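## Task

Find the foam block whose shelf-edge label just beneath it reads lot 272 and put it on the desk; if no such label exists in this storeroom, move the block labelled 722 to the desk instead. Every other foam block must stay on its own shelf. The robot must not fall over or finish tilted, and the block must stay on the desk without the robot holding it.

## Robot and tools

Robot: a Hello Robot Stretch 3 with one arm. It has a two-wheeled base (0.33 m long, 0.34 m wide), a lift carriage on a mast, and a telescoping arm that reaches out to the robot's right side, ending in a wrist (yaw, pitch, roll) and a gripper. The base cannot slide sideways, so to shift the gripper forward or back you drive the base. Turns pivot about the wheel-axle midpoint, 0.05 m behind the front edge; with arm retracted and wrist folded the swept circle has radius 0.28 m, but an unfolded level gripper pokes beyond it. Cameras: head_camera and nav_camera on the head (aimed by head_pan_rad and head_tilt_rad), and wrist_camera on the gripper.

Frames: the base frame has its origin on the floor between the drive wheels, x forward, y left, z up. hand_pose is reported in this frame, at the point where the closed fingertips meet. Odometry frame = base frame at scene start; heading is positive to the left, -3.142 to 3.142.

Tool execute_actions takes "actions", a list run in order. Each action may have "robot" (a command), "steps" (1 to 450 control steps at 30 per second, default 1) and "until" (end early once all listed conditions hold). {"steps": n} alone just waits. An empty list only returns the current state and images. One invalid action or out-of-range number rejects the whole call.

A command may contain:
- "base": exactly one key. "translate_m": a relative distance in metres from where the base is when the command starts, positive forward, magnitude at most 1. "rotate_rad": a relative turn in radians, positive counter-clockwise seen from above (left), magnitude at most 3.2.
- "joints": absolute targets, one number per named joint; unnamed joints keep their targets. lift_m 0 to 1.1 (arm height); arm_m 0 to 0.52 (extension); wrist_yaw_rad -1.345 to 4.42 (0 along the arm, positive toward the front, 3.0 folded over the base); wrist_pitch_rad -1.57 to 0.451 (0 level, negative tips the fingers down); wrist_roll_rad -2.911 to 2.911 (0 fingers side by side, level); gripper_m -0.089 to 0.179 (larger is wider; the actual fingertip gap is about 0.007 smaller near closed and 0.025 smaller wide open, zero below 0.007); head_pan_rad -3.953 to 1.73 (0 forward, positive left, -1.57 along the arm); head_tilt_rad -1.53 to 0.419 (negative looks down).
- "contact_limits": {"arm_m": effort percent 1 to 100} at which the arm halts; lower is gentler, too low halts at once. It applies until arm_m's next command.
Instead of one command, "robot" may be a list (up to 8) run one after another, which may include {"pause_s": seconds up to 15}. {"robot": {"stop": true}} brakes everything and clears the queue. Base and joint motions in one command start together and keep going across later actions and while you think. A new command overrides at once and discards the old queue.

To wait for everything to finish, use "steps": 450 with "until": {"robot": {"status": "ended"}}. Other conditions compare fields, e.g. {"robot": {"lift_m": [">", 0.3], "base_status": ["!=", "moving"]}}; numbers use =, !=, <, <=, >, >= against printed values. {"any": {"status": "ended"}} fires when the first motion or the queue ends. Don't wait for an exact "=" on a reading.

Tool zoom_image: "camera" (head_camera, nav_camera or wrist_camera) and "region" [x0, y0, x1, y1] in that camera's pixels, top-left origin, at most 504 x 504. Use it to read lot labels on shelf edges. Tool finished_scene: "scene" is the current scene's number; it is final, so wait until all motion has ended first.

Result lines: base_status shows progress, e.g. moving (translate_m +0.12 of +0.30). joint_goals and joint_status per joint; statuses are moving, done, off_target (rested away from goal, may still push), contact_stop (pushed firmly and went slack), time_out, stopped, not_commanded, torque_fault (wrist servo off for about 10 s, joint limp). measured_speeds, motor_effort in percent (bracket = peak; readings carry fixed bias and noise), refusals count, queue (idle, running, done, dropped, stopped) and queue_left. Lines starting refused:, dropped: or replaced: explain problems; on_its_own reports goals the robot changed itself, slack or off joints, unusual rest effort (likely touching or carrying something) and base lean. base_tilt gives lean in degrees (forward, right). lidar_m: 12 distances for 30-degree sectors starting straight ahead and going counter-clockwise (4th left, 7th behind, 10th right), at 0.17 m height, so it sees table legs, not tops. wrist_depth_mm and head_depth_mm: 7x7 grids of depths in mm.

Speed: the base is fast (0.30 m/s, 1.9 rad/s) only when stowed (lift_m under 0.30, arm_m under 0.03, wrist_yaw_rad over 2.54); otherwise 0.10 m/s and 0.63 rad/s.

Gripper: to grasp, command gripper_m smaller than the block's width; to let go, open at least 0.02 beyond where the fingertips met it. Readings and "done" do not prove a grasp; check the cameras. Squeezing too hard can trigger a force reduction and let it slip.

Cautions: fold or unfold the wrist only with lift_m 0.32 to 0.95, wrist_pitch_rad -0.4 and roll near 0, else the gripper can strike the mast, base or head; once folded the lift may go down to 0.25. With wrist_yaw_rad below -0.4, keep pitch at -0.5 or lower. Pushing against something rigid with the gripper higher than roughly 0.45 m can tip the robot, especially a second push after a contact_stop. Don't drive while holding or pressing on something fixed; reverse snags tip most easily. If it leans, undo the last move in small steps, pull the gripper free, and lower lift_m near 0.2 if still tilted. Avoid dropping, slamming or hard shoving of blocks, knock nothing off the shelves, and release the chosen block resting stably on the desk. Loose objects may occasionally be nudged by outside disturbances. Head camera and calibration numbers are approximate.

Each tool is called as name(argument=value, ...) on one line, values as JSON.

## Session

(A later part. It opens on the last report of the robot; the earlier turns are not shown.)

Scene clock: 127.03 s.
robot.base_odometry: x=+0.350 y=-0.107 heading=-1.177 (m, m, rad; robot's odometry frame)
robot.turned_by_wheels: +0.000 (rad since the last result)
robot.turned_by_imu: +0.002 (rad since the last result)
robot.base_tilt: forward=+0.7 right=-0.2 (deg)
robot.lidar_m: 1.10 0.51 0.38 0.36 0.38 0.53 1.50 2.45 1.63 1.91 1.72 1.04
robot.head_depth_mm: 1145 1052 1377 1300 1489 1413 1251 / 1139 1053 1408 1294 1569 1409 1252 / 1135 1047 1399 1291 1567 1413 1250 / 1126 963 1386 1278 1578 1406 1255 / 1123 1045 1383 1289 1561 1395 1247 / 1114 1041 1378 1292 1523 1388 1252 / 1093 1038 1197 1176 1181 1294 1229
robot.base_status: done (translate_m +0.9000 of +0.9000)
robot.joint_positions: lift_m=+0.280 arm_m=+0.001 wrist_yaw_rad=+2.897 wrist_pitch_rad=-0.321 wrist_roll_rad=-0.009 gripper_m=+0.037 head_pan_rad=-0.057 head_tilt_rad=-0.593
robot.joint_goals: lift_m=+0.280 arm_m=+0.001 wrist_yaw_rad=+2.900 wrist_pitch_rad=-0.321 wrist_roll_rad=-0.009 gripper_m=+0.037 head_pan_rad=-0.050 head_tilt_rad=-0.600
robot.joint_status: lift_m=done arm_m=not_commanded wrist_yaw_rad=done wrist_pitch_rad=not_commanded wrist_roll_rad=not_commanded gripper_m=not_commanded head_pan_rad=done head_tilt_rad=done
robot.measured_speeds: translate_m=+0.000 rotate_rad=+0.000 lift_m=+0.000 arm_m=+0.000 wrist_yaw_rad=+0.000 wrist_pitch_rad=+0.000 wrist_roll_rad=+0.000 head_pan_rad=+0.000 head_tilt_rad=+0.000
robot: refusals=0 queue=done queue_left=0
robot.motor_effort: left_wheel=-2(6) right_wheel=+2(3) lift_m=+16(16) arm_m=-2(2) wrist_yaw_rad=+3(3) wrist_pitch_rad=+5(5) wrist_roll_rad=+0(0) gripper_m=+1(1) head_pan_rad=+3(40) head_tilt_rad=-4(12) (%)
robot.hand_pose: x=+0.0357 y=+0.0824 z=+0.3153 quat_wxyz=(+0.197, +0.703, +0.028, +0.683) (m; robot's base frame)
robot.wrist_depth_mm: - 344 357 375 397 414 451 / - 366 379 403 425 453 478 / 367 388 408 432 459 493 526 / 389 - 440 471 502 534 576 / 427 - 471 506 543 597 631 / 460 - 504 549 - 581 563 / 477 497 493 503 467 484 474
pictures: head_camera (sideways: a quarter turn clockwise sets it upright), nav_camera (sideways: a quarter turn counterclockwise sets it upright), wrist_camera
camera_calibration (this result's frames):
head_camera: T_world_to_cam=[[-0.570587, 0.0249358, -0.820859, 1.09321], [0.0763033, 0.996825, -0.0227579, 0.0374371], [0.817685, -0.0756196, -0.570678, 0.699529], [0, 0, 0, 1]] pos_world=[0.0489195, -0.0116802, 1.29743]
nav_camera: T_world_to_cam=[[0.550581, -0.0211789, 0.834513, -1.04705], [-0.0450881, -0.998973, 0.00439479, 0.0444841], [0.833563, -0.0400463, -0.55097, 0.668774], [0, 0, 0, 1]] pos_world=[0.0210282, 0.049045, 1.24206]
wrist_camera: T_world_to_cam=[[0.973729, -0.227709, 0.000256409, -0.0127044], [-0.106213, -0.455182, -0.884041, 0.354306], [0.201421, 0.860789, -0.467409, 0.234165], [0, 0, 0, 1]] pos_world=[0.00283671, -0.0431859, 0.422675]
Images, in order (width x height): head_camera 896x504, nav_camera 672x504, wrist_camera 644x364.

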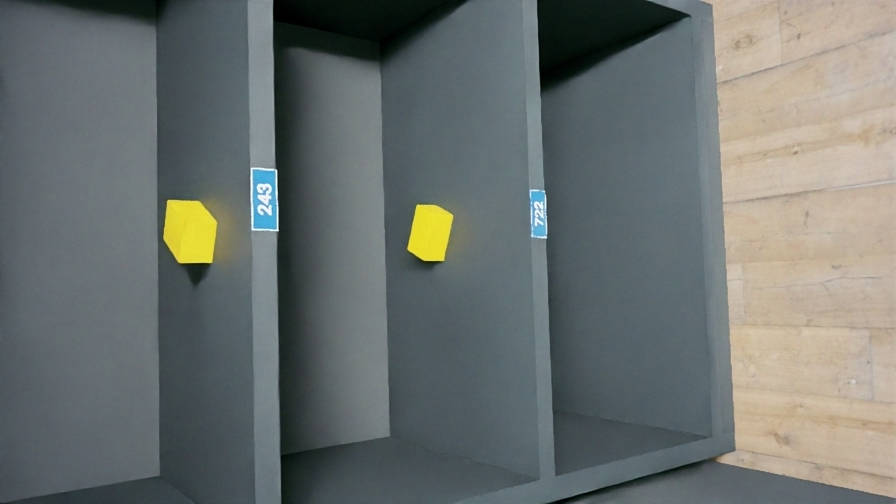

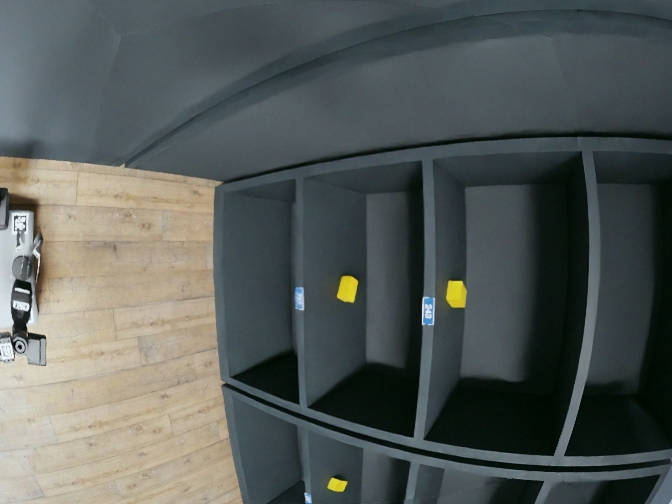

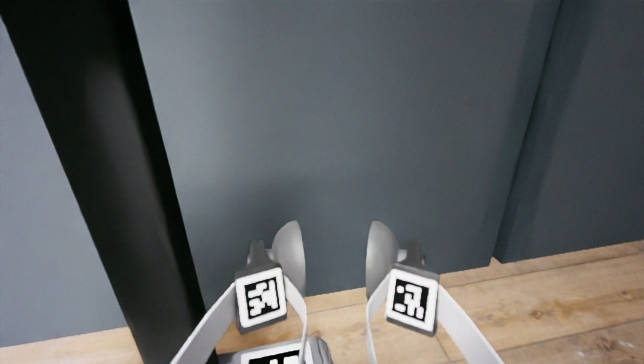

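execute_actions(actions=[{"robot":{"base":{"translate_m":0.39},"joints":{"head_pan_rad":-1.65,"head_tilt_rad":-0.8,"lift_m":0.295}},"steps":300,"until":{"robot":{"base_status":["!=","moving"]}}},{"robot":{"base":{"rotate_rad":1.595}},"steps":300,"until":{"robot":{"rotate_rad":[">",1.25]}}},{"robot":{"joints":{"lift_m":0.58}},"steps":200,"until":{"robot":{"lift_m":[">",0.34]}}},{"robot":{"joints":{"wrist_yaw_rad":-0.38}},"steps":200,"until":{"robot":{"wrist_yaw_rad":["<",0.8]}}},{"robot":{"joints":{"wrist_pitch_rad":-0.3,"gripper_m":0.17,"wrist_roll_rad":0}},"steps":300,"until":{"robot":{"lift_m":[">",0.56]}}},{"robot":{"joints":{"arm_m":0.27}},"steps":300,"until":{"robot":{"status":"ended"}}}])

Scene clock: 151.30 s.
robot.base_odometry: x=+0.500 y=-0.467 heading=+0.418 (m, m, rad; robot's odometry frame)
robot.turned_by_wheels: +1.595 (rad since the last result)
robot.turned_by_imu: +1.567 (rad since the last result)
robot.base_tilt: forward=+0.8 right=-0.2 (deg)
robot.lidar_m: 0.36 0.37 0.52 1.49 1.94 1.84 1.91 0.73 0.79 0.94 0.50 0.37
robot.head_depth_mm: 808 614 1139 1030 915 1258 1161 / 803 613 1128 1027 915 1251 - / 798 589 1119 1013 - 1237 1141 / 795 608 1106 1047 - 1238 1157 / 788 606 1097 1022 891 1228 1155 / 782 604 1085 1021 890 1219 1153 / 776 602 1018 1000 889 1153 1143
robot.base_status: done (rotate_rad +1.5948 of +1.5950)
robot.joint_positions: lift_m=+0.580 arm_m=+0.270 wrist_yaw_rad=-0.378 wrist_pitch_rad=-0.319 wrist_roll_rad=-0.003 gripper_m=+0.170 head_pan_rad=-1.643 head_tilt_rad=-0.790
robot.joint_goals: lift_m=+0.580 arm_m=+0.270 wrist_yaw_rad=-0.380 wrist_pitch_rad=-0.300 wrist_roll_rad=+0.000 gripper_m=+0.170 head_pan_rad=-1.650 head_tilt_rad=-0.800
robot.joint_status: lift_m=done arm_m=done wrist_yaw_rad=done wrist_pitch_rad=done wrist_roll_rad=done gripper_m=done head_pan_rad=done head_tilt_rad=done
robot.measured_speeds: translate_m=+0.000 rotate_rad=+0.000 lift_m=+0.000 arm_m=+0.000 wrist_yaw_rad=+0.000 wrist_pitch_rad=+0.000 wrist_roll_rad=+0.000 head_pan_rad=+0.000 head_tilt_rad=+0.000
robot: refusals=0 queue=done queue_left=0
robot.motor_effort: left_wheel=-3(9) right_wheel=+2(6) lift_m=+25(23) arm_m=+1(1) wrist_yaw_rad=-4(5) wrist_pitch_rad=+6(6) wrist_roll_rad=+1(1) gripper_m=+0(83) head_pan_rad=-2(39) head_tilt_rad=-4(18) (%)
robot.hand_pose: x=-0.1084 y=-0.6337 z=+0.6151 quat_wxyz=(+0.666, -0.020, -0.705, -0.242) (m; robot's base frame)
robot.wrist_depth_mm: 329 353 378 413 458 493 433 / 349 374 411 440 486 528 444 / 367 394 428 478 518 544 456 / 390 409 425 427 421 408 404 / 330 341 307 260 317 317 311 / 272 262 263 258 259 256 260 / - 212 219 216 216 214 -
pictures: head_camera (sideways: a quarter turn clockwise sets it upright), nav_camera (sideways: a quarter turn counterclockwise sets it upright), wrist_camera
camera_calibration (this result's frames):
head_camera: T_world_to_cam=[[0.0446582, 0.719904, -0.692636, 0.922329], [0.995876, -0.0868917, -0.0261026, 0.0361758], [-0.0789757, -0.688614, -0.720815, 0.900294], [0, 0, 0, 1]] pos_world=[-0.00611486, -0.0408896, 1.28873]
nav_camera: T_world_to_cam=[[-0.0408151, -0.703027, 0.709991, -0.881134], [-0.998201, 0.0599208, 0.00194958, 0.0534824], [-0.0439138, -0.708634, -0.704208, 0.873463], [0, 0, 0, 1]] pos_world=[0.0557797, -0.00369946, 1.24059]
wrist_camera: T_world_to_cam=[[-0.934015, 0.357188, -0.00573548, 0.131989], [0.171284, 0.433687, -0.884634, 0.871817], [-0.313493, -0.827244, -0.466251, -0.106599], [0, 0, 0, 1]] pos_world=[-0.0594667, -0.513424, 0.722295]
Images, in order (width x height): head_camera 896x504, nav_camera 672x504, wrist_camera 644x364.

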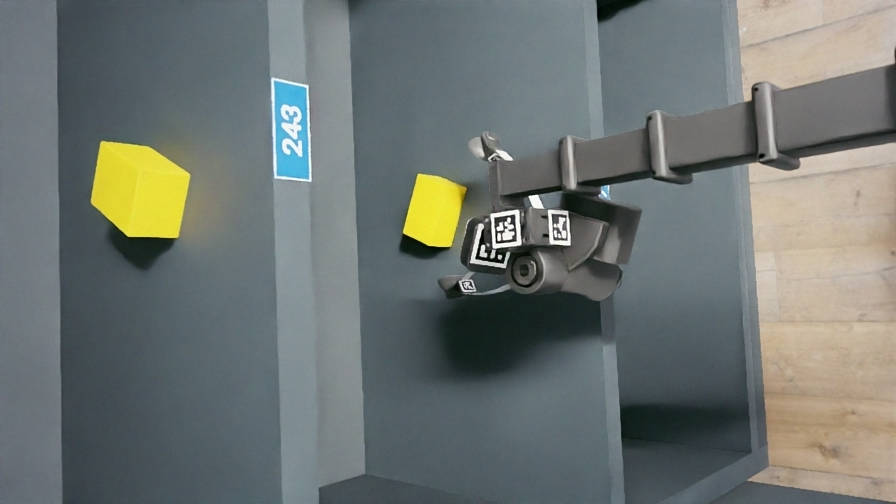

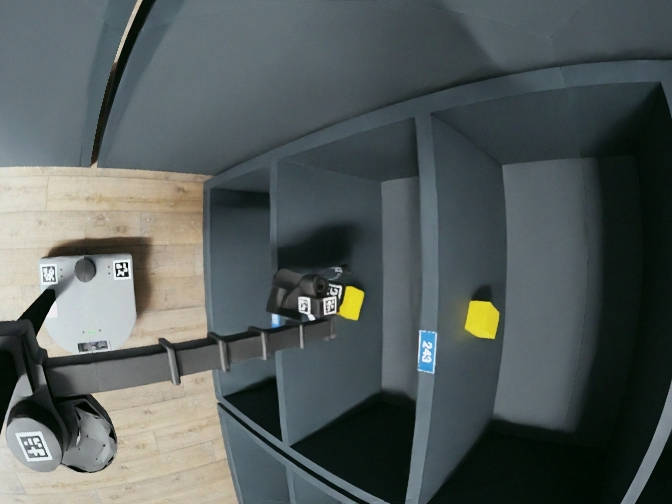

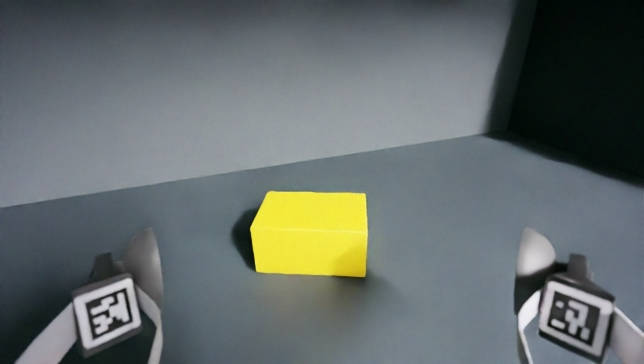

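execute_actions(actions=[{"robot":{"base":{"translate_m":-0.023},"joints":{"arm_m":0.385,"lift_m":0.522}},"steps":300,"until":{"robot":{"status":"ended"}}}])

Scene clock: 164.07 s.
robot.base_odometry: x=+0.479 y=-0.477 heading=+0.418 (m, m, rad; robot's odometry frame)
robot.turned_by_wheels: +0.000 (rad since the last result)
robot.turned_by_imu: +0.000 (rad since the last result)
robot.base_tilt: forward=+0.7 right=-0.1 (deg)
robot.lidar_m: 0.38 0.40 0.55 1.58 2.34 1.82 1.89 0.72 0.75 0.94 0.54 0.40
robot.head_depth_mm: 810 614 1136 1028 916 1253 1159 / 804 612 1128 1028 917 1248 1179 / 796 591 1116 1052 905 1230 1150 / 791 592 1108 1073 876 1236 1159 / 787 606 1095 1018 891 1229 1155 / 782 605 1087 1019 890 1221 1154 / 776 604 1076 1015 888 1178 1154
robot.base_status: done (translate_m -0.0230 of -0.0230)
robot.joint_positions: lift_m=+0.522 arm_m=+0.385 wrist_yaw_rad=-0.378 wrist_pitch_rad=-0.319 wrist_roll_rad=-0.003 gripper_m=+0.170 head_pan_rad=-1.643 head_tilt_rad=-0.790
robot.joint_goals: lift_m=+0.522 arm_m=+0.385 wrist_yaw_rad=-0.380 wrist_pitch_rad=-0.300 wrist_roll_rad=+0.000 gripper_m=+0.170 head_pan_rad=-1.650 head_tilt_rad=-0.800
robot.joint_status: lift_m=done arm_m=done wrist_yaw_rad=done wrist_pitch_rad=done wrist_roll_rad=done gripper_m=done head_pan_rad=done head_tilt_rad=done
robot.measured_speeds: translate_m=+0.000 rotate_rad=+0.000 lift_m=+0.000 arm_m=+0.000 wrist_yaw_rad=+0.000 wrist_pitch_rad=+0.000 wrist_roll_rad=+0.000 head_pan_rad=+0.000 head_tilt_rad=+0.000
robot: refusals=0 queue=done queue_left=0
robot.motor_effort: left_wheel=-2(7) right_wheel=+2(4) lift_m=+16(24) arm_m=+2(2) wrist_yaw_rad=-3(2) wrist_pitch_rad=+6(6) wrist_roll_rad=+1(1) gripper_m=+0(1) head_pan_rad=-3(3) head_tilt_rad=-4(4) (%)
robot.hand_pose: x=-0.1084 y=-0.7488 z=+0.5577 quat_wxyz=(+0.666, -0.020, -0.705, -0.242) (m; robot's base frame)
robot.wrist_depth_mm: 240 257 279 300 330 366 392 / 255 271 293 323 354 395 417 / 271 287 313 346 381 402 402 / 282 294 296 290 290 286 281 / 229 239 214 146 145 218 215 / 191 182 129 123 121 177 181 / - 148 142 133 129 148 -
pictures: head_camera (sideways: a quarter turn clockwise sets it upright), nav_camera (sideways: a quarter turn counterclockwise sets it upright), wrist_camera
camera_calibration (this result's frames):
head_camera: T_world_to_cam=[[0.0446581, 0.719904, -0.692636, 0.922329], [0.995876, -0.0868915, -0.0261026, 0.0361758], [-0.0789755, -0.688614, -0.720815, 0.900294], [0, 0, 0, 1]] pos_world=[-0.00611485, -0.0408896, 1.28873]
nav_camera: T_world_to_cam=[[-0.040815, -0.703027, 0.709991, -0.881134], [-0.998201, 0.0599205, 0.00194958, 0.0534824], [-0.0439137, -0.708634, -0.704208, 0.873463], [0, 0, 0, 1]] pos_world=[0.0557797, -0.00369945, 1.24059]
wrist_camera: T_world_to_cam=[[-0.934008, 0.357206, -0.00574199, 0.172749], [0.171237, 0.433521, -0.884724, 0.870823], [-0.31354, -0.827323, -0.466079, -0.228681], [0, 0, 0, 1]] pos_world=[-0.0594687, -0.628421, 0.664846]
Images, in order (width x height): head_camera 896x504, nav_camera 672x504, wrist_camera 644x364.

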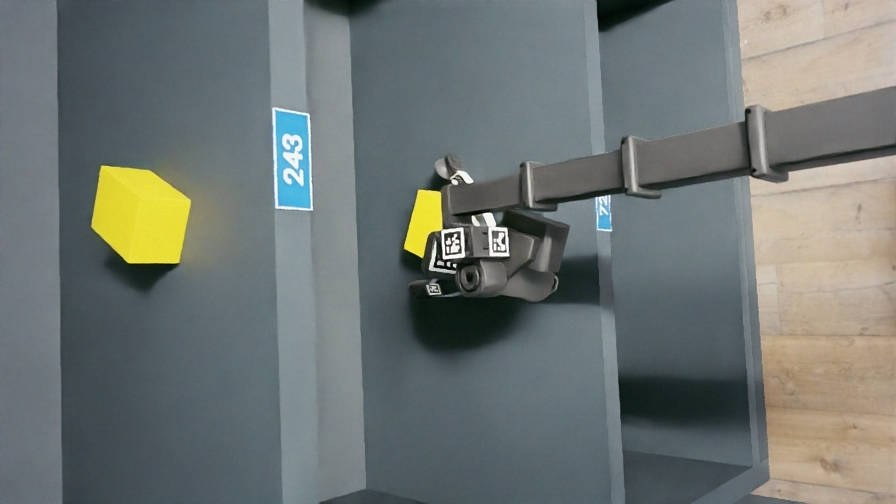

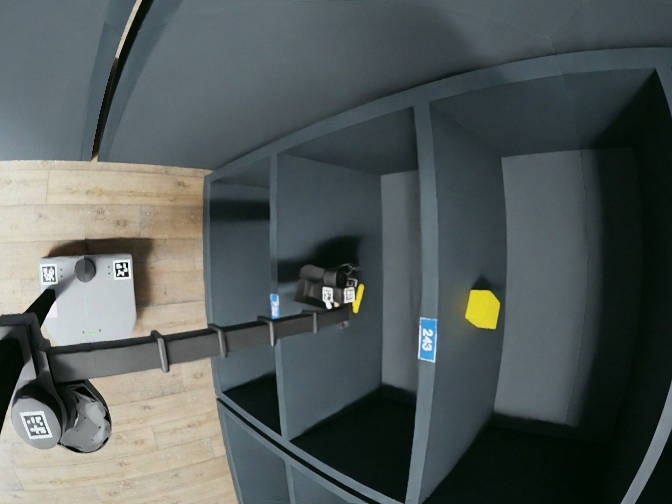

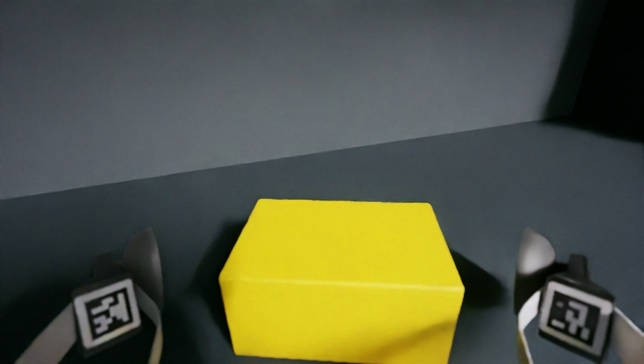

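execute_actions(actions=[{"robot":[{"joints":{"gripper_m":0.045}},{"joints":{"lift_m":0.55}}],"steps":300,"until":{"robot":{"status":"ended"}}}])

Scene clock: 167.83 s.
robot.base_odometry: x=+0.479 y=-0.477 heading=+0.418 (m, m, rad; robot's odometry frame)
robot.turned_by_wheels: +0.000 (rad since the last result)
robot.turned_by_imu: +0.000 (rad since the last result)
robot.base_tilt: forward=+0.8 right=-0.2 (deg)
robot.lidar_m: 0.38 0.40 0.55 1.58 2.34 1.82 1.89 0.72 0.75 0.94 0.54 0.40
robot.head_depth_mm: 809 613 1139 1025 915 1253 1160 / 803 612 1126 1026 916 1256 - / 797 590 1119 1039 896 1234 1158 / 790 592 1108 1059 893 1234 1158 / 786 606 1094 1020 892 1233 1155 / 780 606 1086 1020 889 1223 1158 / 776 604 1078 1017 889 1177 1151
robot.base_status: done (translate_m -0.0230 of -0.0230)
robot.joint_positions: lift_m=+0.550 arm_m=+0.385 wrist_yaw_rad=-0.378 wrist_pitch_rad=-0.319 wrist_roll_rad=-0.003 gripper_m=+0.046 head_pan_rad=-1.643 head_tilt_rad=-0.790
robot.joint_goals: lift_m=+0.550 arm_m=+0.385 wrist_yaw_rad=-0.380 wrist_pitch_rad=-0.300 wrist_roll_rad=+0.000 gripper_m=+0.045 head_pan_rad=-1.650 head_tilt_rad=-0.800
robot.joint_status: lift_m=done arm_m=done wrist_yaw_rad=done wrist_pitch_rad=done wrist_roll_rad=done gripper_m=done head_pan_rad=done head_tilt_rad=done
robot.measured_speeds: translate_m=+0.000 rotate_rad=+0.000 lift_m=+0.000 arm_m=+0.000 wrist_yaw_rad=+0.000 wrist_pitch_rad=+0.000 wrist_roll_rad=+0.000 head_pan_rad=+0.000 head_tilt_rad=+0.000
robot: refusals=0 queue=done queue_left=0
robot.motor_effort: left_wheel=-2(2) right_wheel=+2(2) lift_m=+24(22) arm_m=+1(1) wrist_yaw_rad=-4(3) wrist_pitch_rad=+6(6) wrist_roll_rad=+1(1) gripper_m=-20(92) head_pan_rad=-2(2) head_tilt_rad=-5(5) (%)
robot.hand_pose: x=-0.1084 y=-0.7488 z=+0.5852 quat_wxyz=(+0.666, -0.020, -0.705, -0.242) (m; robot's base frame)
robot.wrist_depth_mm: 240 259 278 303 331 362 399 / 255 272 297 324 360 403 415 / 272 287 311 344 387 426 421 / 287 309 336 351 345 343 339 / 279 277 164 146 146 263 262 / 222 221 128 125 121 222 213 / 185 183 172 135 131 174 179
pictures: head_camera (sideways: a quarter turn clockwise sets it upright), nav_camera (sideways: a quarter turn counterclockwise sets it upright), wrist_camera
camera_calibration (this result's frames):
head_camera: T_world_to_cam=[[0.0446582, 0.719904, -0.692636, 0.922328], [0.995876, -0.0868916, -0.0261026, 0.0361758], [-0.0789756, -0.688614, -0.720815, 0.900294], [0, 0, 0, 1]] pos_world=[-0.00611485, -0.0408896, 1.28873]
nav_camera: T_world_to_cam=[[-0.0408151, -0.703027, 0.709991, -0.881134], [-0.998201, 0.0599207, 0.00194958, 0.0534824], [-0.0439137, -0.708634, -0.704208, 0.873463], [0, 0, 0, 1]] pos_world=[0.0557797, -0.00369945, 1.24059]
wrist_camera: T_world_to_cam=[[-0.934005, 0.357214, -0.00573912, 0.172909], [0.171167, 0.433333, -0.88483, 0.895092], [-0.313586, -0.827418, -0.465879, -0.216073], [0, 0, 0, 1]] pos_world=[-0.0594693, -0.628422, 0.692333]
Images, in order (width x height): head_camera 896x504, nav_camera 672x504, wrist_camera 644x364.

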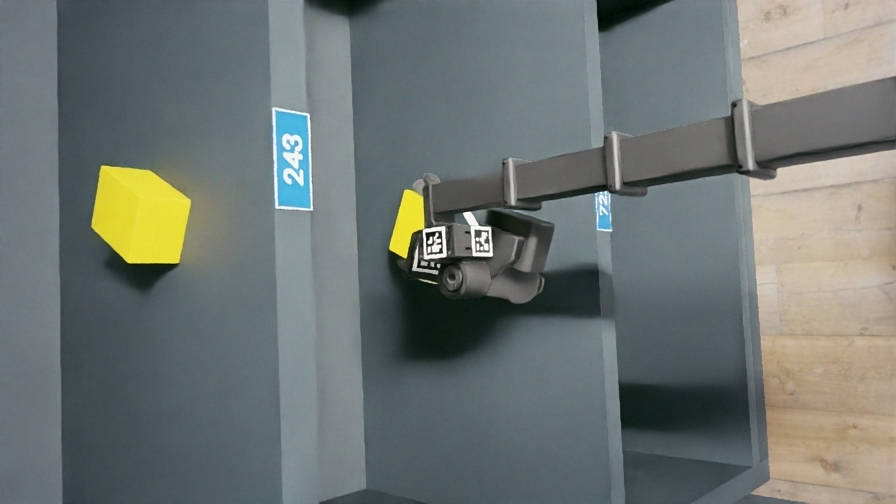

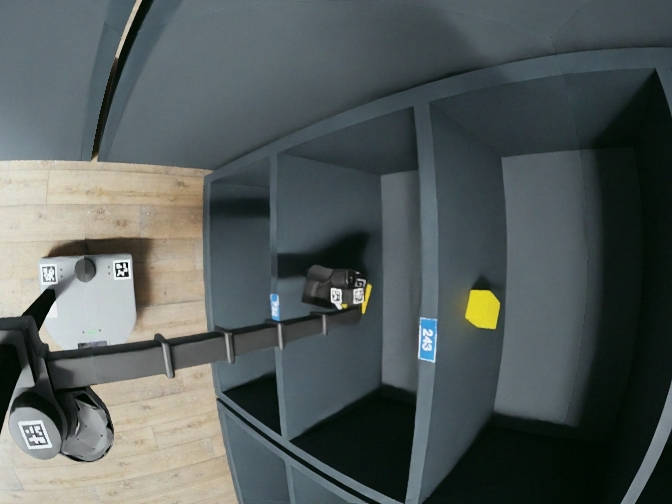

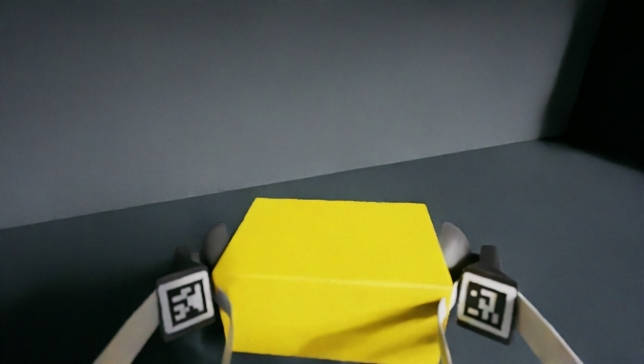

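execute_actions(actions=[{"robot":{"joints":{"arm_m":0.0,"head_pan_rad":-3.1,"head_tilt_rad":-0.6}},"steps":300,"until":{"robot":{"arm_m":["<",0.09]}}},{"robot":{"joints":{"wrist_yaw_rad":2.65}},"steps":300,"until":{"robot":{"wrist_yaw_rad":[">",0.9]}}},{"robot":{"joints":{"lift_m":0.285},"base":{"rotate_rad":-0.775}},"steps":300,"until":{"robot":{"base_status":["!=","moving"]}}},{"robot":{"base":{"translate_m":-1.0}},"steps":300,"until":{"robot":{"translate_m":["<",-0.8]}}},{"robot":{"joints":{"lift_m":0.77}},"steps":300,"until":{"robot":{"base_status":["!=","moving"]}}}])

execute_actions(actions=[{"robot":{"base":{"rotate_rad":-1.6},"joints":{"wrist_yaw_rad":0.9,"head_pan_rad":-1.57,"head_tilt_rad":-0.8}},"steps":300,"until":{"robot":{"lift_m":[">",0.74]}}},{"robot":{"joints":{"wrist_yaw_rad":0.0,"arm_m":0.15}},"steps":300,"until":{"robot":{"status":"ended"}}}])

Scene clock: 193.10 s.
robot.base_odometry: x=-0.458 y=-0.127 heading=-0.357 (m, m, rad; robot's odometry frame)
robot.turned_by_wheels: -0.775 (rad since the last result)
robot.turned_by_imu: -0.764 (rad since the last result)
robot.base_tilt: forward=+0.7 right=-0.2 (deg)
robot.lidar_m: 1.26 1.11 1.11 1.31 2.36 1.21 0.84 0.89 1.16 1.38 1.57 1.17
robot.head_depth_mm: 1789 1879 1286 1044 1697 1447 1249 / 1621 1758 1281 968 1646 1418 1248 / 1478 1633 1285 965 844 1448 1244 / 1366 1511 1280 966 774 1449 1219 / 1270 1387 1281 963 819 1350 1239 / 1178 1285 1279 963 1597 1443 1242 / 1105 1196 1235 1036 1599 1445 1242
robot.base_status: done (translate_m -1.0000 of -1.0000)
robot.joint_positions: lift_m=+0.468 arm_m=+0.001 wrist_yaw_rad=+2.647 wrist_pitch_rad=-0.319 wrist_roll_rad=-0.003 gripper_m=+0.046 head_pan_rad=-3.093 head_tilt_rad=-0.605
robot.joint_goals: lift_m=+0.770 arm_m=+0.000 wrist_yaw_rad=+2.650 wrist_pitch_rad=-0.300 wrist_roll_rad=+0.000 gripper_m=+0.045 head_pan_rad=-3.100 head_tilt_rad=-0.600
robot.joint_status: lift_m=moving arm_m=done wrist_yaw_rad=done wrist_pitch_rad=done wrist_roll_rad=done gripper_m=done head_pan_rad=done head_tilt_rad=done
robot.measured_speeds: translate_m=+0.000 rotate_rad=+0.000 lift_m=+0.110 arm_m=+0.000 wrist_yaw_rad=+0.000 wrist_pitch_rad=+0.000 wrist_roll_rad=+0.000 head_pan_rad=+0.000 head_tilt_rad=+0.000
robot: refusals=0 queue=running queue_left=0
robot.motor_effort: left_wheel=+3(7) right_wheel=-2(5) lift_m=+22(27) arm_m=-2(1) wrist_yaw_rad=+3(6) wrist_pitch_rad=+6(6) wrist_roll_rad=+1(1) gripper_m=-19(19) head_pan_rad=-2(39) head_tilt_rad=+1(16) (%)
robot.hand_pose: x=+0.0906 y=+0.0611 z=+0.5033 quat_wxyz=(+0.280, +0.703, -0.061, +0.651) (m; robot's base frame)
robot.wrist_depth_mm: - - - - 982 937 858 / - - - - - 979 880 / - - - - - - 962 / - - - - - - - / - - 163 147 146 - - / 858 873 128 125 122 872 834 / - 715 663 134 131 668 674
pictures: head_camera (sideways: a quarter turn clockwise sets it upright), nav_camera (sideways: a quarter turn counterclockwise sets it upright), wrist_camera
camera_calibration (this result's frames):
head_camera: T_world_to_cam=[[0.580134, 0.0358603, -0.813731, 1.0769], [0.0295169, -0.9993, -0.0229946, 0.0380303], [-0.813986, -0.0106788, -0.580786, 0.722633], [0, 0, 0, 1]] pos_world=[-0.0376539, 0.00710272, 1.29687]
nav_camera: T_world_to_cam=[[-0.560013, -0.037495, 0.827635, -1.03131], [-0.0605554, 0.998156, 0.00424592, 0.0447724], [-0.826268, -0.0477399, -0.561251, 0.692275], [0, 0, 0, 1]] pos_world=[-0.00283304, -0.0503097, 1.2419]
wrist_camera: T_world_to_cam=[[0.886033, -0.463587, -0.00577159, -0.045683], [-0.220507, -0.410429, -0.88483, 0.524682], [0.407827, 0.785261, -0.465878, 0.314422], [0, 0, 0, 1]] pos_world=[0.0279432, -0.0527363, 0.610473]
Images, in order (width x height): head_camera 896x504, nav_camera 672x504, wrist_camera 644x364.

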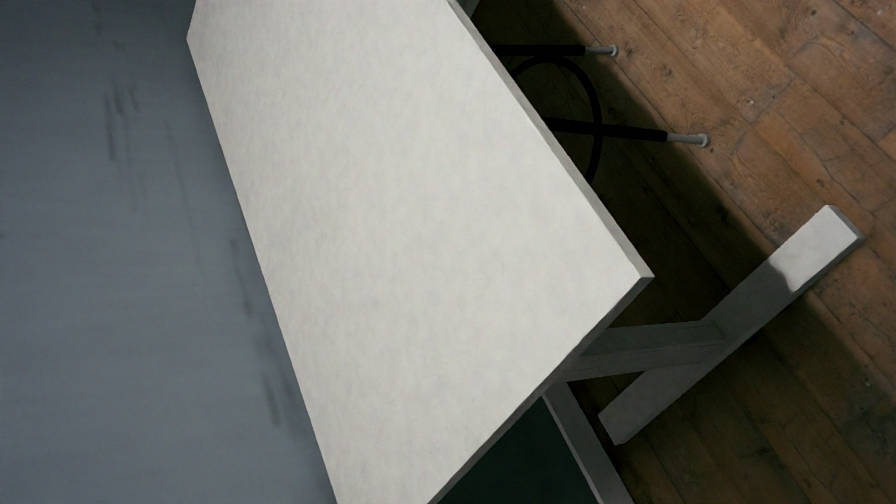

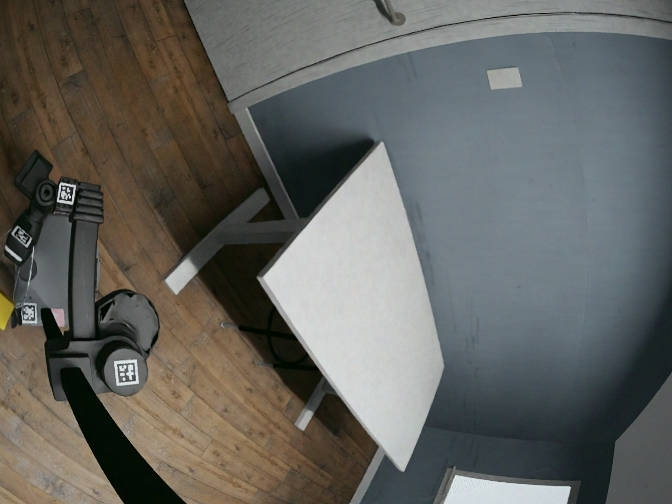

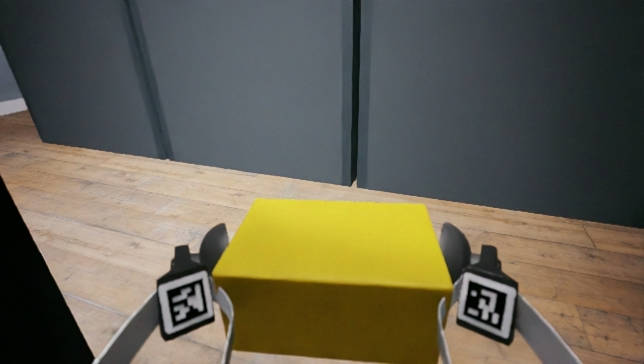

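Scene clock: 197.80 s.
robot.base_odometry: x=-0.458 y=-0.127 heading=-1.957 (m, m, rad; robot's odometry frame)
robot.turned_by_wheels: -1.600 (rad since the last result)
robot.turned_by_imu: -1.573 (rad since the last result)
robot.base_tilt: forward=+0.7 right=-0.2 (deg)
robot.lidar_m: 1.37 1.54 1.17 1.27 1.11 1.11 1.30 2.31 1.82 0.84 0.87 1.16
robot.head_depth_mm: 1586 1179 1949 1795 - - - / 1579 1172 960 1801 - 1305 1162 / 1536 1169 931 836 - 1300 1159 / 1455 1163 928 676 1482 1302 1160 / 1359 1163 927 787 1443 1299 1158 / 1269 1157 922 1156 1431 1299 1154 / 1171 1157 925 1612 1485 1300 1154
robot.base_status: done (rotate_rad -1.5998 of -1.6000)
robot.joint_positions: lift_m=+0.770 arm_m=+0.150 wrist_yaw_rad=+0.003 wrist_pitch_rad=-0.319 wrist_roll_rad=-0.003 gripper_m=+0.046 head_pan_rad=-1.577 head_tilt_rad=-0.790
robot.joint_goals: lift_m=+0.770 arm_m=+0.150 wrist_yaw_rad=+0.000 wrist_pitch_rad=-0.300 wrist_roll_rad=+0.000 gripper_m=+0.045 head_pan_rad=-1.570 head_tilt_rad=-0.800
robot.joint_status: lift_m=done arm_m=done wrist_yaw_rad=done wrist_pitch_rad=done wrist_roll_rad=done gripper_m=done head_pan_rad=done head_tilt_rad=done
robot.measured_speeds: translate_m=+0.000 rotate_rad=+0.000 lift_m=+0.000 arm_m=+0.000 wrist_yaw_rad=+0.000 wrist_pitch_rad=+0.000 wrist_roll_rad=+0.000 head_pan_rad=+0.000 head_tilt_rad=+0.000
robot: refusals=0 queue=done queue_left=0
robot.motor_effort: left_wheel=+3(8) right_wheel=-2(4) lift_m=+24(24) arm_m=+2(2) wrist_yaw_rad=-4(7) wrist_pitch_rad=+6(6) wrist_roll_rad=+1(1) gripper_m=-20(20) head_pan_rad=+2(40) head_tilt_rad=-5(19) (%)
robot.hand_pose: x=-0.0208 y=-0.5304 z=+0.8052 quat_wxyz=(+0.700, +0.114, -0.697, -0.111) (m; robot's base frame)
robot.wrist_depth_mm: 664 787 933 - - - - / 718 804 939 - - - - / 698 646 649 635 621 608 - / 721 450 434 428 424 443 - / 785 350 164 147 146 - - / 824 907 128 124 122 - - / 867 959 209 135 131 - -
pictures: head_camera (sideways: a quarter turn clockwise sets it upright), nav_camera (sideways: a quarter turn counterclockwise sets it upright), wrist_camera
camera_calibration (this result's frames):
head_camera: T_world_to_cam=[[-0.00326056, 0.720978, -0.69295, 0.923031], [0.999448, -0.0205619, -0.0260963, 0.0361459], [-0.0330633, -0.692653, -0.720513, 0.899621], [0, 0, 0, 1]] pos_world=[-0.0033719, -0.0416164, 1.28875]
nav_camera: T_world_to_cam=[[0.00597421, -0.703876, 0.710298, -0.88182], [-0.999977, -0.00651446, 0.00195509, 0.053486], [0.00325107, -0.710293, -0.703898, 0.872773], [0, 0, 0, 1]] pos_world=[0.0559155, -0.00041814, 1.24059]
wrist_camera: T_world_to_cam=[[-0.999866, -0.0153187, -0.00577895, -0.0209255], [-0.00202402, 0.46591, -0.88483, 0.993824], [0.0162469, -0.8847, -0.465878, 0.0710378], [0, 0, 0, 1]] pos_world=[-0.0200653, -0.400506, 0.912339]
Images, in order (width x height): head_camera 896x504, nav_camera 672x504, wrist_camera 644x364.

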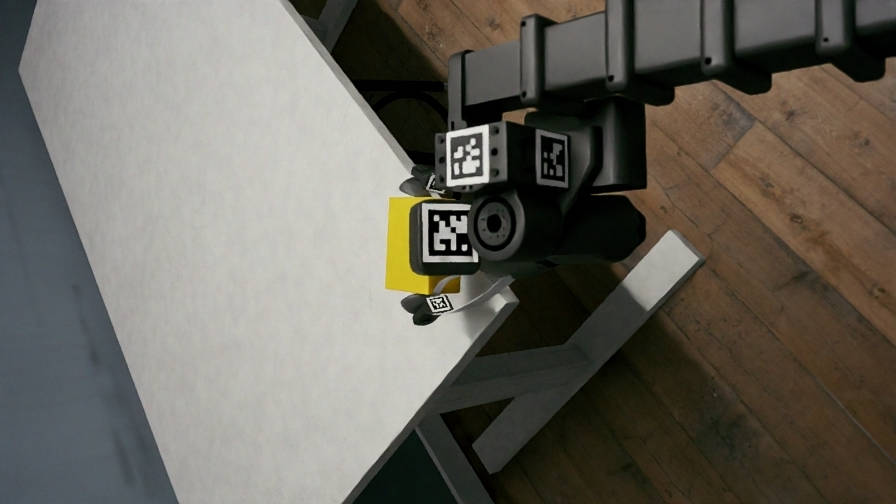

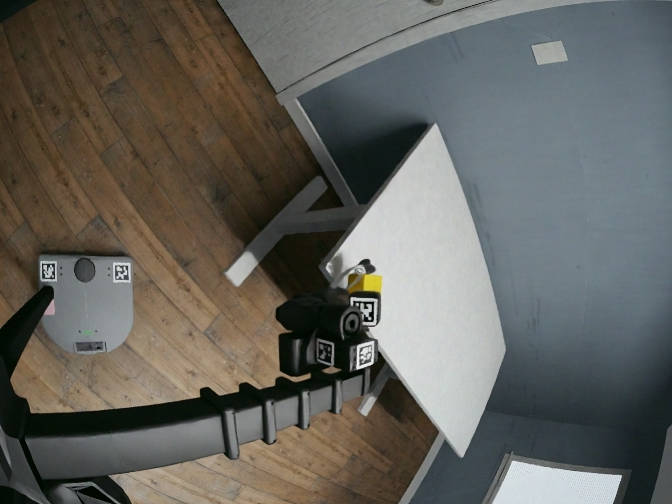

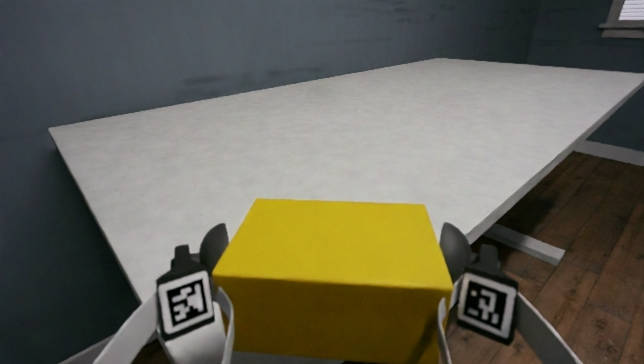

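execute_actions(actions=[{"robot":{"base":{"translate_m":0.05},"joints":{"arm_m":0.36,"lift_m":0.73}},"steps":300,"until":{"robot":{"status":"ended"}}}])

Scene clock: 202.87 s.
robot.base_odometry: x=-0.477 y=-0.174 heading=-1.957 (m, m, rad; robot's odometry frame)
robot.turned_by_wheels: +0.000 (rad since the last result)
robot.turned_by_imu: +0.000 (rad since the last result)
robot.base_tilt: forward=+0.9 right=-0.2 (deg)
robot.lidar_m: 1.33 1.47 1.14 1.30 1.14 1.14 1.34 2.38 0.95 0.83 1.12 1.13
robot.head_depth_mm: 1590 1171 992 1707 1528 - - / 1581 1171 961 - - 1292 1161 / 1500 1172 989 1630 1499 1309 1158 / 1427 1166 986 752 1487 1301 1159 / 1335 1160 927 827 1419 1296 1154 / 1226 1158 925 1613 1481 1302 1151 / 1138 1155 978 1580 1484 1297 1152
robot.base_status: done (translate_m +0.0500 of +0.0500)
robot.joint_positions: lift_m=+0.730 arm_m=+0.360 wrist_yaw_rad=+0.002 wrist_pitch_rad=-0.319 wrist_roll_rad=-0.003 gripper_m=+0.046 head_pan_rad=-1.577 head_tilt_rad=-0.790
robot.joint_goals: lift_m=+0.730 arm_m=+0.360 wrist_yaw_rad=+0.000 wrist_pitch_rad=-0.300 wrist_roll_rad=+0.000 gripper_m=+0.045 head_pan_rad=-1.570 head_tilt_rad=-0.800
robot.joint_status: lift_m=done arm_m=done wrist_yaw_rad=done wrist_pitch_rad=done wrist_roll_rad=done gripper_m=done head_pan_rad=done head_tilt_rad=done
robot.measured_speeds: translate_m=+0.000 rotate_rad=+0.000 lift_m=+0.000 arm_m=+0.000 wrist_yaw_rad=+0.000 wrist_pitch_rad=+0.000 wrist_roll_rad=+0.000 head_pan_rad=+0.000 head_tilt_rad=+0.000
robot: refusals=0 queue=done queue_left=0
robot.motor_effort: left_wheel=+3(7) right_wheel=-2(3) lift_m=+16(22) arm_m=+1(3) wrist_yaw_rad=-3(4) wrist_pitch_rad=+6(6) wrist_roll_rad=+1(1) gripper_m=-19(20) head_pan_rad=+4(4) head_tilt_rad=-5(5) (%)
robot.hand_pose: x=-0.0210 y=-0.7405 z=+0.7657 quat_wxyz=(+0.700, +0.114, -0.697, -0.112) (m; robot's base frame)
robot.wrist_depth_mm: 540 622 720 904 - - - / 560 667 761 919 885 851 838 / 523 507 506 496 480 475 469 / 352 350 347 338 339 330 326 / 266 264 164 146 146 256 249 / 213 213 128 125 122 212 204 / 179 176 165 135 131 167 171
pictures: head_camera (sideways: a quarter turn clockwise sets it upright), nav_camera (sideways: a quarter turn counterclockwise sets it upright), wrist_camera
camera_calibration (this result's frames):
head_camera: T_world_to_cam=[[-0.00326111, 0.720985, -0.692942, 0.92302], [0.999448, -0.0205608, -0.0260965, 0.0361461], [-0.0330627, -0.692645, -0.72052, 0.899631], [0, 0, 0, 1]] pos_world=[-0.00337186, -0.0416162, 1.28875]
nav_camera: T_world_to_cam=[[0.00597475, -0.703883, 0.71029, -0.88181], [-0.999977, -0.00651532, 0.00195496, 0.0534862], [0.00325171, -0.710286, -0.703906, 0.872783], [0, 0, 0, 1]] pos_world=[0.0559155, -0.000417427, 1.24059]
wrist_camera: T_world_to_cam=[[-0.999875, -0.0146923, -0.00577915, -0.0240545], [-0.00173196, 0.465911, -0.88483, 1.05673], [0.0156928, -0.88471, -0.465878, -0.133164], [0, 0, 0, 1]] pos_world=[-0.0201316, -0.610508, 0.872851]
Images, in order (width x height): head_camera 896x504, nav_camera 672x504, wrist_camera 644x364.

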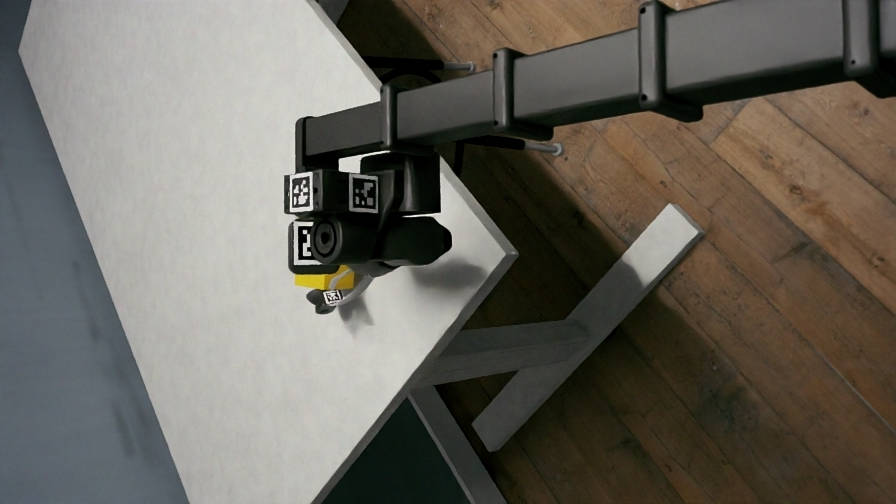

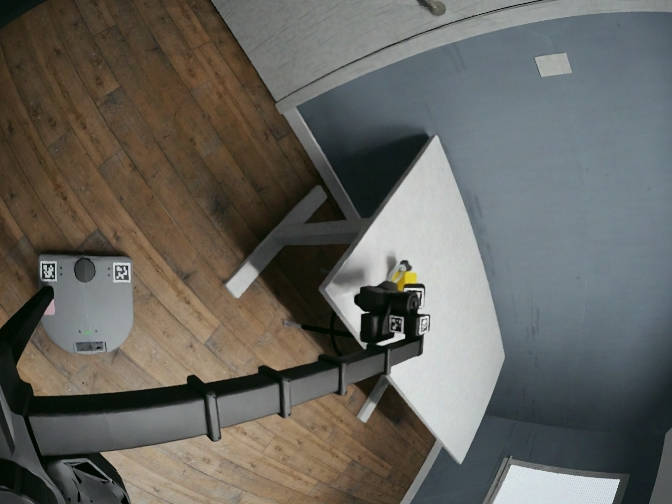

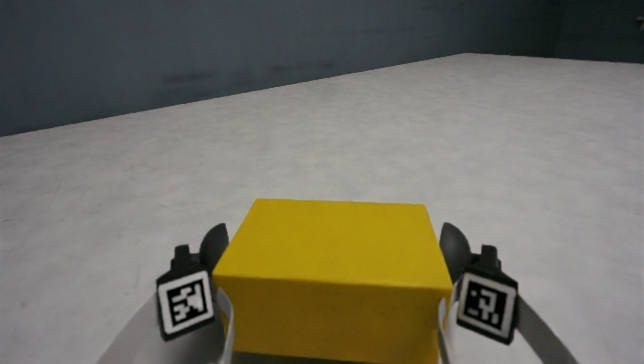

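execute_actions(actions=[{"robot":[{"joints":{"lift_m":0.709}},{"joints":{"gripper_m":0.15}},{"joints":{"arm_m":0.26}}],"steps":300,"until":{"robot":{"status":"ended"}}}])

Scene clock: 210.77 s.
robot.base_odometry: x=-0.477 y=-0.174 heading=-1.957 (m, m, rad; robot's odometry frame)
robot.turned_by_wheels: +0.000 (rad since the last result)
robot.turned_by_imu: +0.000 (rad since the last result)
robot.base_tilt: forward=+0.7 right=-0.1 (deg)
robot.lidar_m: 1.33 1.47 1.14 1.30 1.14 1.14 1.34 2.38 0.95 0.82 1.12 1.13
robot.head_depth_mm: 1588 1175 992 1710 1531 1357 - / 1584 1169 934 1732 - 1308 1152 / 1510 1171 929 - 1461 1311 1162 / 1424 1166 854 - 1467 1299 1158 / 1335 1167 926 828 1414 1299 1156 / 1230 1160 923 1611 1480 1298 1156 / 1136 1160 976 1591 1485 1299 1153
robot.base_status: done (translate_m +0.0500 of +0.0500)
robot.joint_positions: lift_m=+0.709 arm_m=+0.260 wrist_yaw_rad=+0.002 wrist_pitch_rad=-0.319 wrist_roll_rad=-0.003 gripper_m=+0.150 head_pan_rad=-1.577 head_tilt_rad=-0.790
robot.joint_goals: lift_m=+0.709 arm_m=+0.260 wrist_yaw_rad=+0.000 wrist_pitch_rad=-0.300 wrist_roll_rad=+0.000 gripper_m=+0.150 head_pan_rad=-1.570 head_tilt_rad=-0.800
robot.joint_status: lift_m=done arm_m=done wrist_yaw_rad=done wrist_pitch_rad=done wrist_roll_rad=done gripper_m=done head_pan_rad=done head_tilt_rad=done
robot.measured_speeds: translate_m=+0.000 rotate_rad=+0.000 lift_m=+0.000 arm_m=+0.000 wrist_yaw_rad=+0.000 wrist_pitch_rad=+0.000 wrist_roll_rad=+0.000 head_pan_rad=+0.000 head_tilt_rad=+0.000
robot: refusals=0 queue=done queue_left=0
robot.motor_effort: left_wheel=+3(3) right_wheel=-2(2) lift_m=+16(17) arm_m=-4(4) wrist_yaw_rad=-2(3) wrist_pitch_rad=+6(6) wrist_roll_rad=+1(1) gripper_m=+0(84) head_pan_rad=+3(3) head_tilt_rad=-5(5) (%)
robot.hand_pose: x=-0.0210 y=-0.6410 z=+0.7447 quat_wxyz=(+0.700, +0.114, -0.697, -0.112) (m; robot's base frame)
robot.wrist_depth_mm: 599 663 794 987 - - - / 615 695 779 783 757 720 724 / 463 449 439 429 422 411 401 / 316 300 296 218 272 286 285 / 241 239 226 225 221 224 216 / 201 - 182 181 178 178 182 / 707 149 152 151 150 144 963
pictures: head_camera (sideways: a quarter turn clockwise sets it upright), nav_camera (sideways: a quarter turn counterclockwise sets it upright), wrist_camera
camera_calibration (this result's frames):
head_camera: T_world_to_cam=[[-0.00326154, 0.720986, -0.692942, 0.92302], [0.999448, -0.0205602, -0.0260965, 0.0361461], [-0.0330622, -0.692645, -0.720521, 0.899631], [0, 0, 0, 1]] pos_world=[-0.00337184, -0.0416162, 1.28875]
nav_camera: T_world_to_cam=[[0.00597517, -0.703884, 0.71029, -0.881809], [-0.999977, -0.00651591, 0.00195495, 0.0534862], [0.00325213, -0.710286, -0.703906, 0.872783], [0, 0, 0, 1]] pos_world=[0.0559155, -0.000417382, 1.24059]
wrist_camera: T_world_to_cam=[[-0.999875, -0.0146898, -0.0057791, -0.0227134], [-0.00173084, 0.465911, -0.88483, 0.991823], [0.0156905, -0.88471, -0.465878, -0.0549382], [0, 0, 0, 1]] pos_world=[-0.0201318, -0.511039, 0.851869]
Images, in order (width x height): head_camera 896x504, nav_camera 672x504, wrist_camera 644x364.

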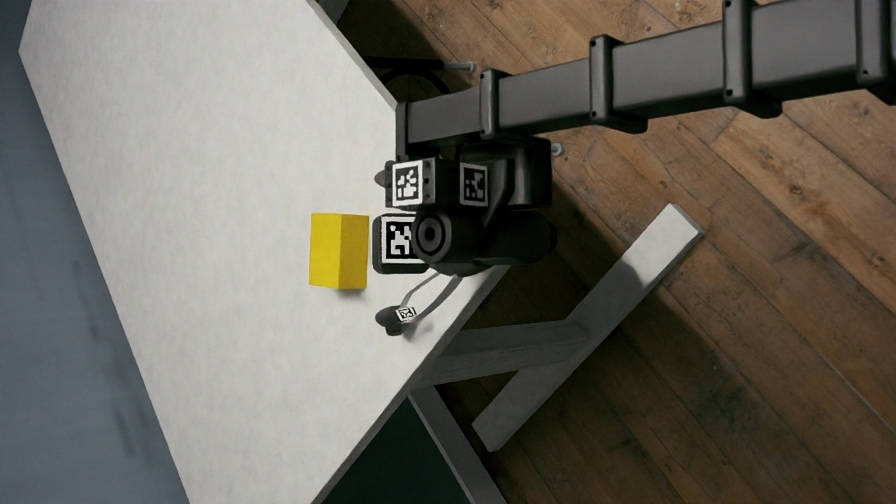

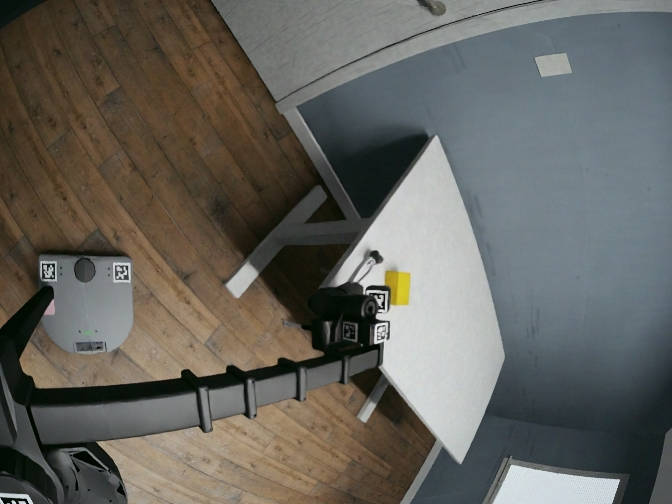

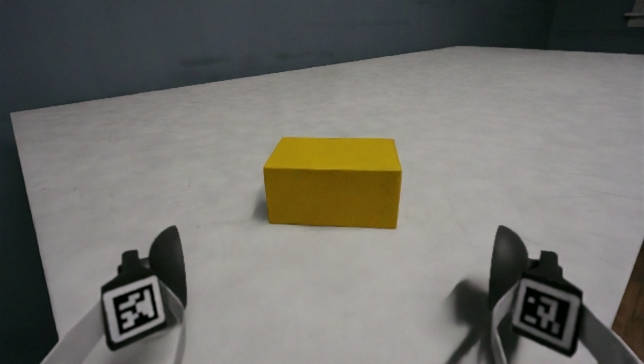

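None of the 12 labels read 272, so block 722 is now on the desk, with the gripper clear of it.

finished_scene(scene=2)

The scene is finished: the task was done.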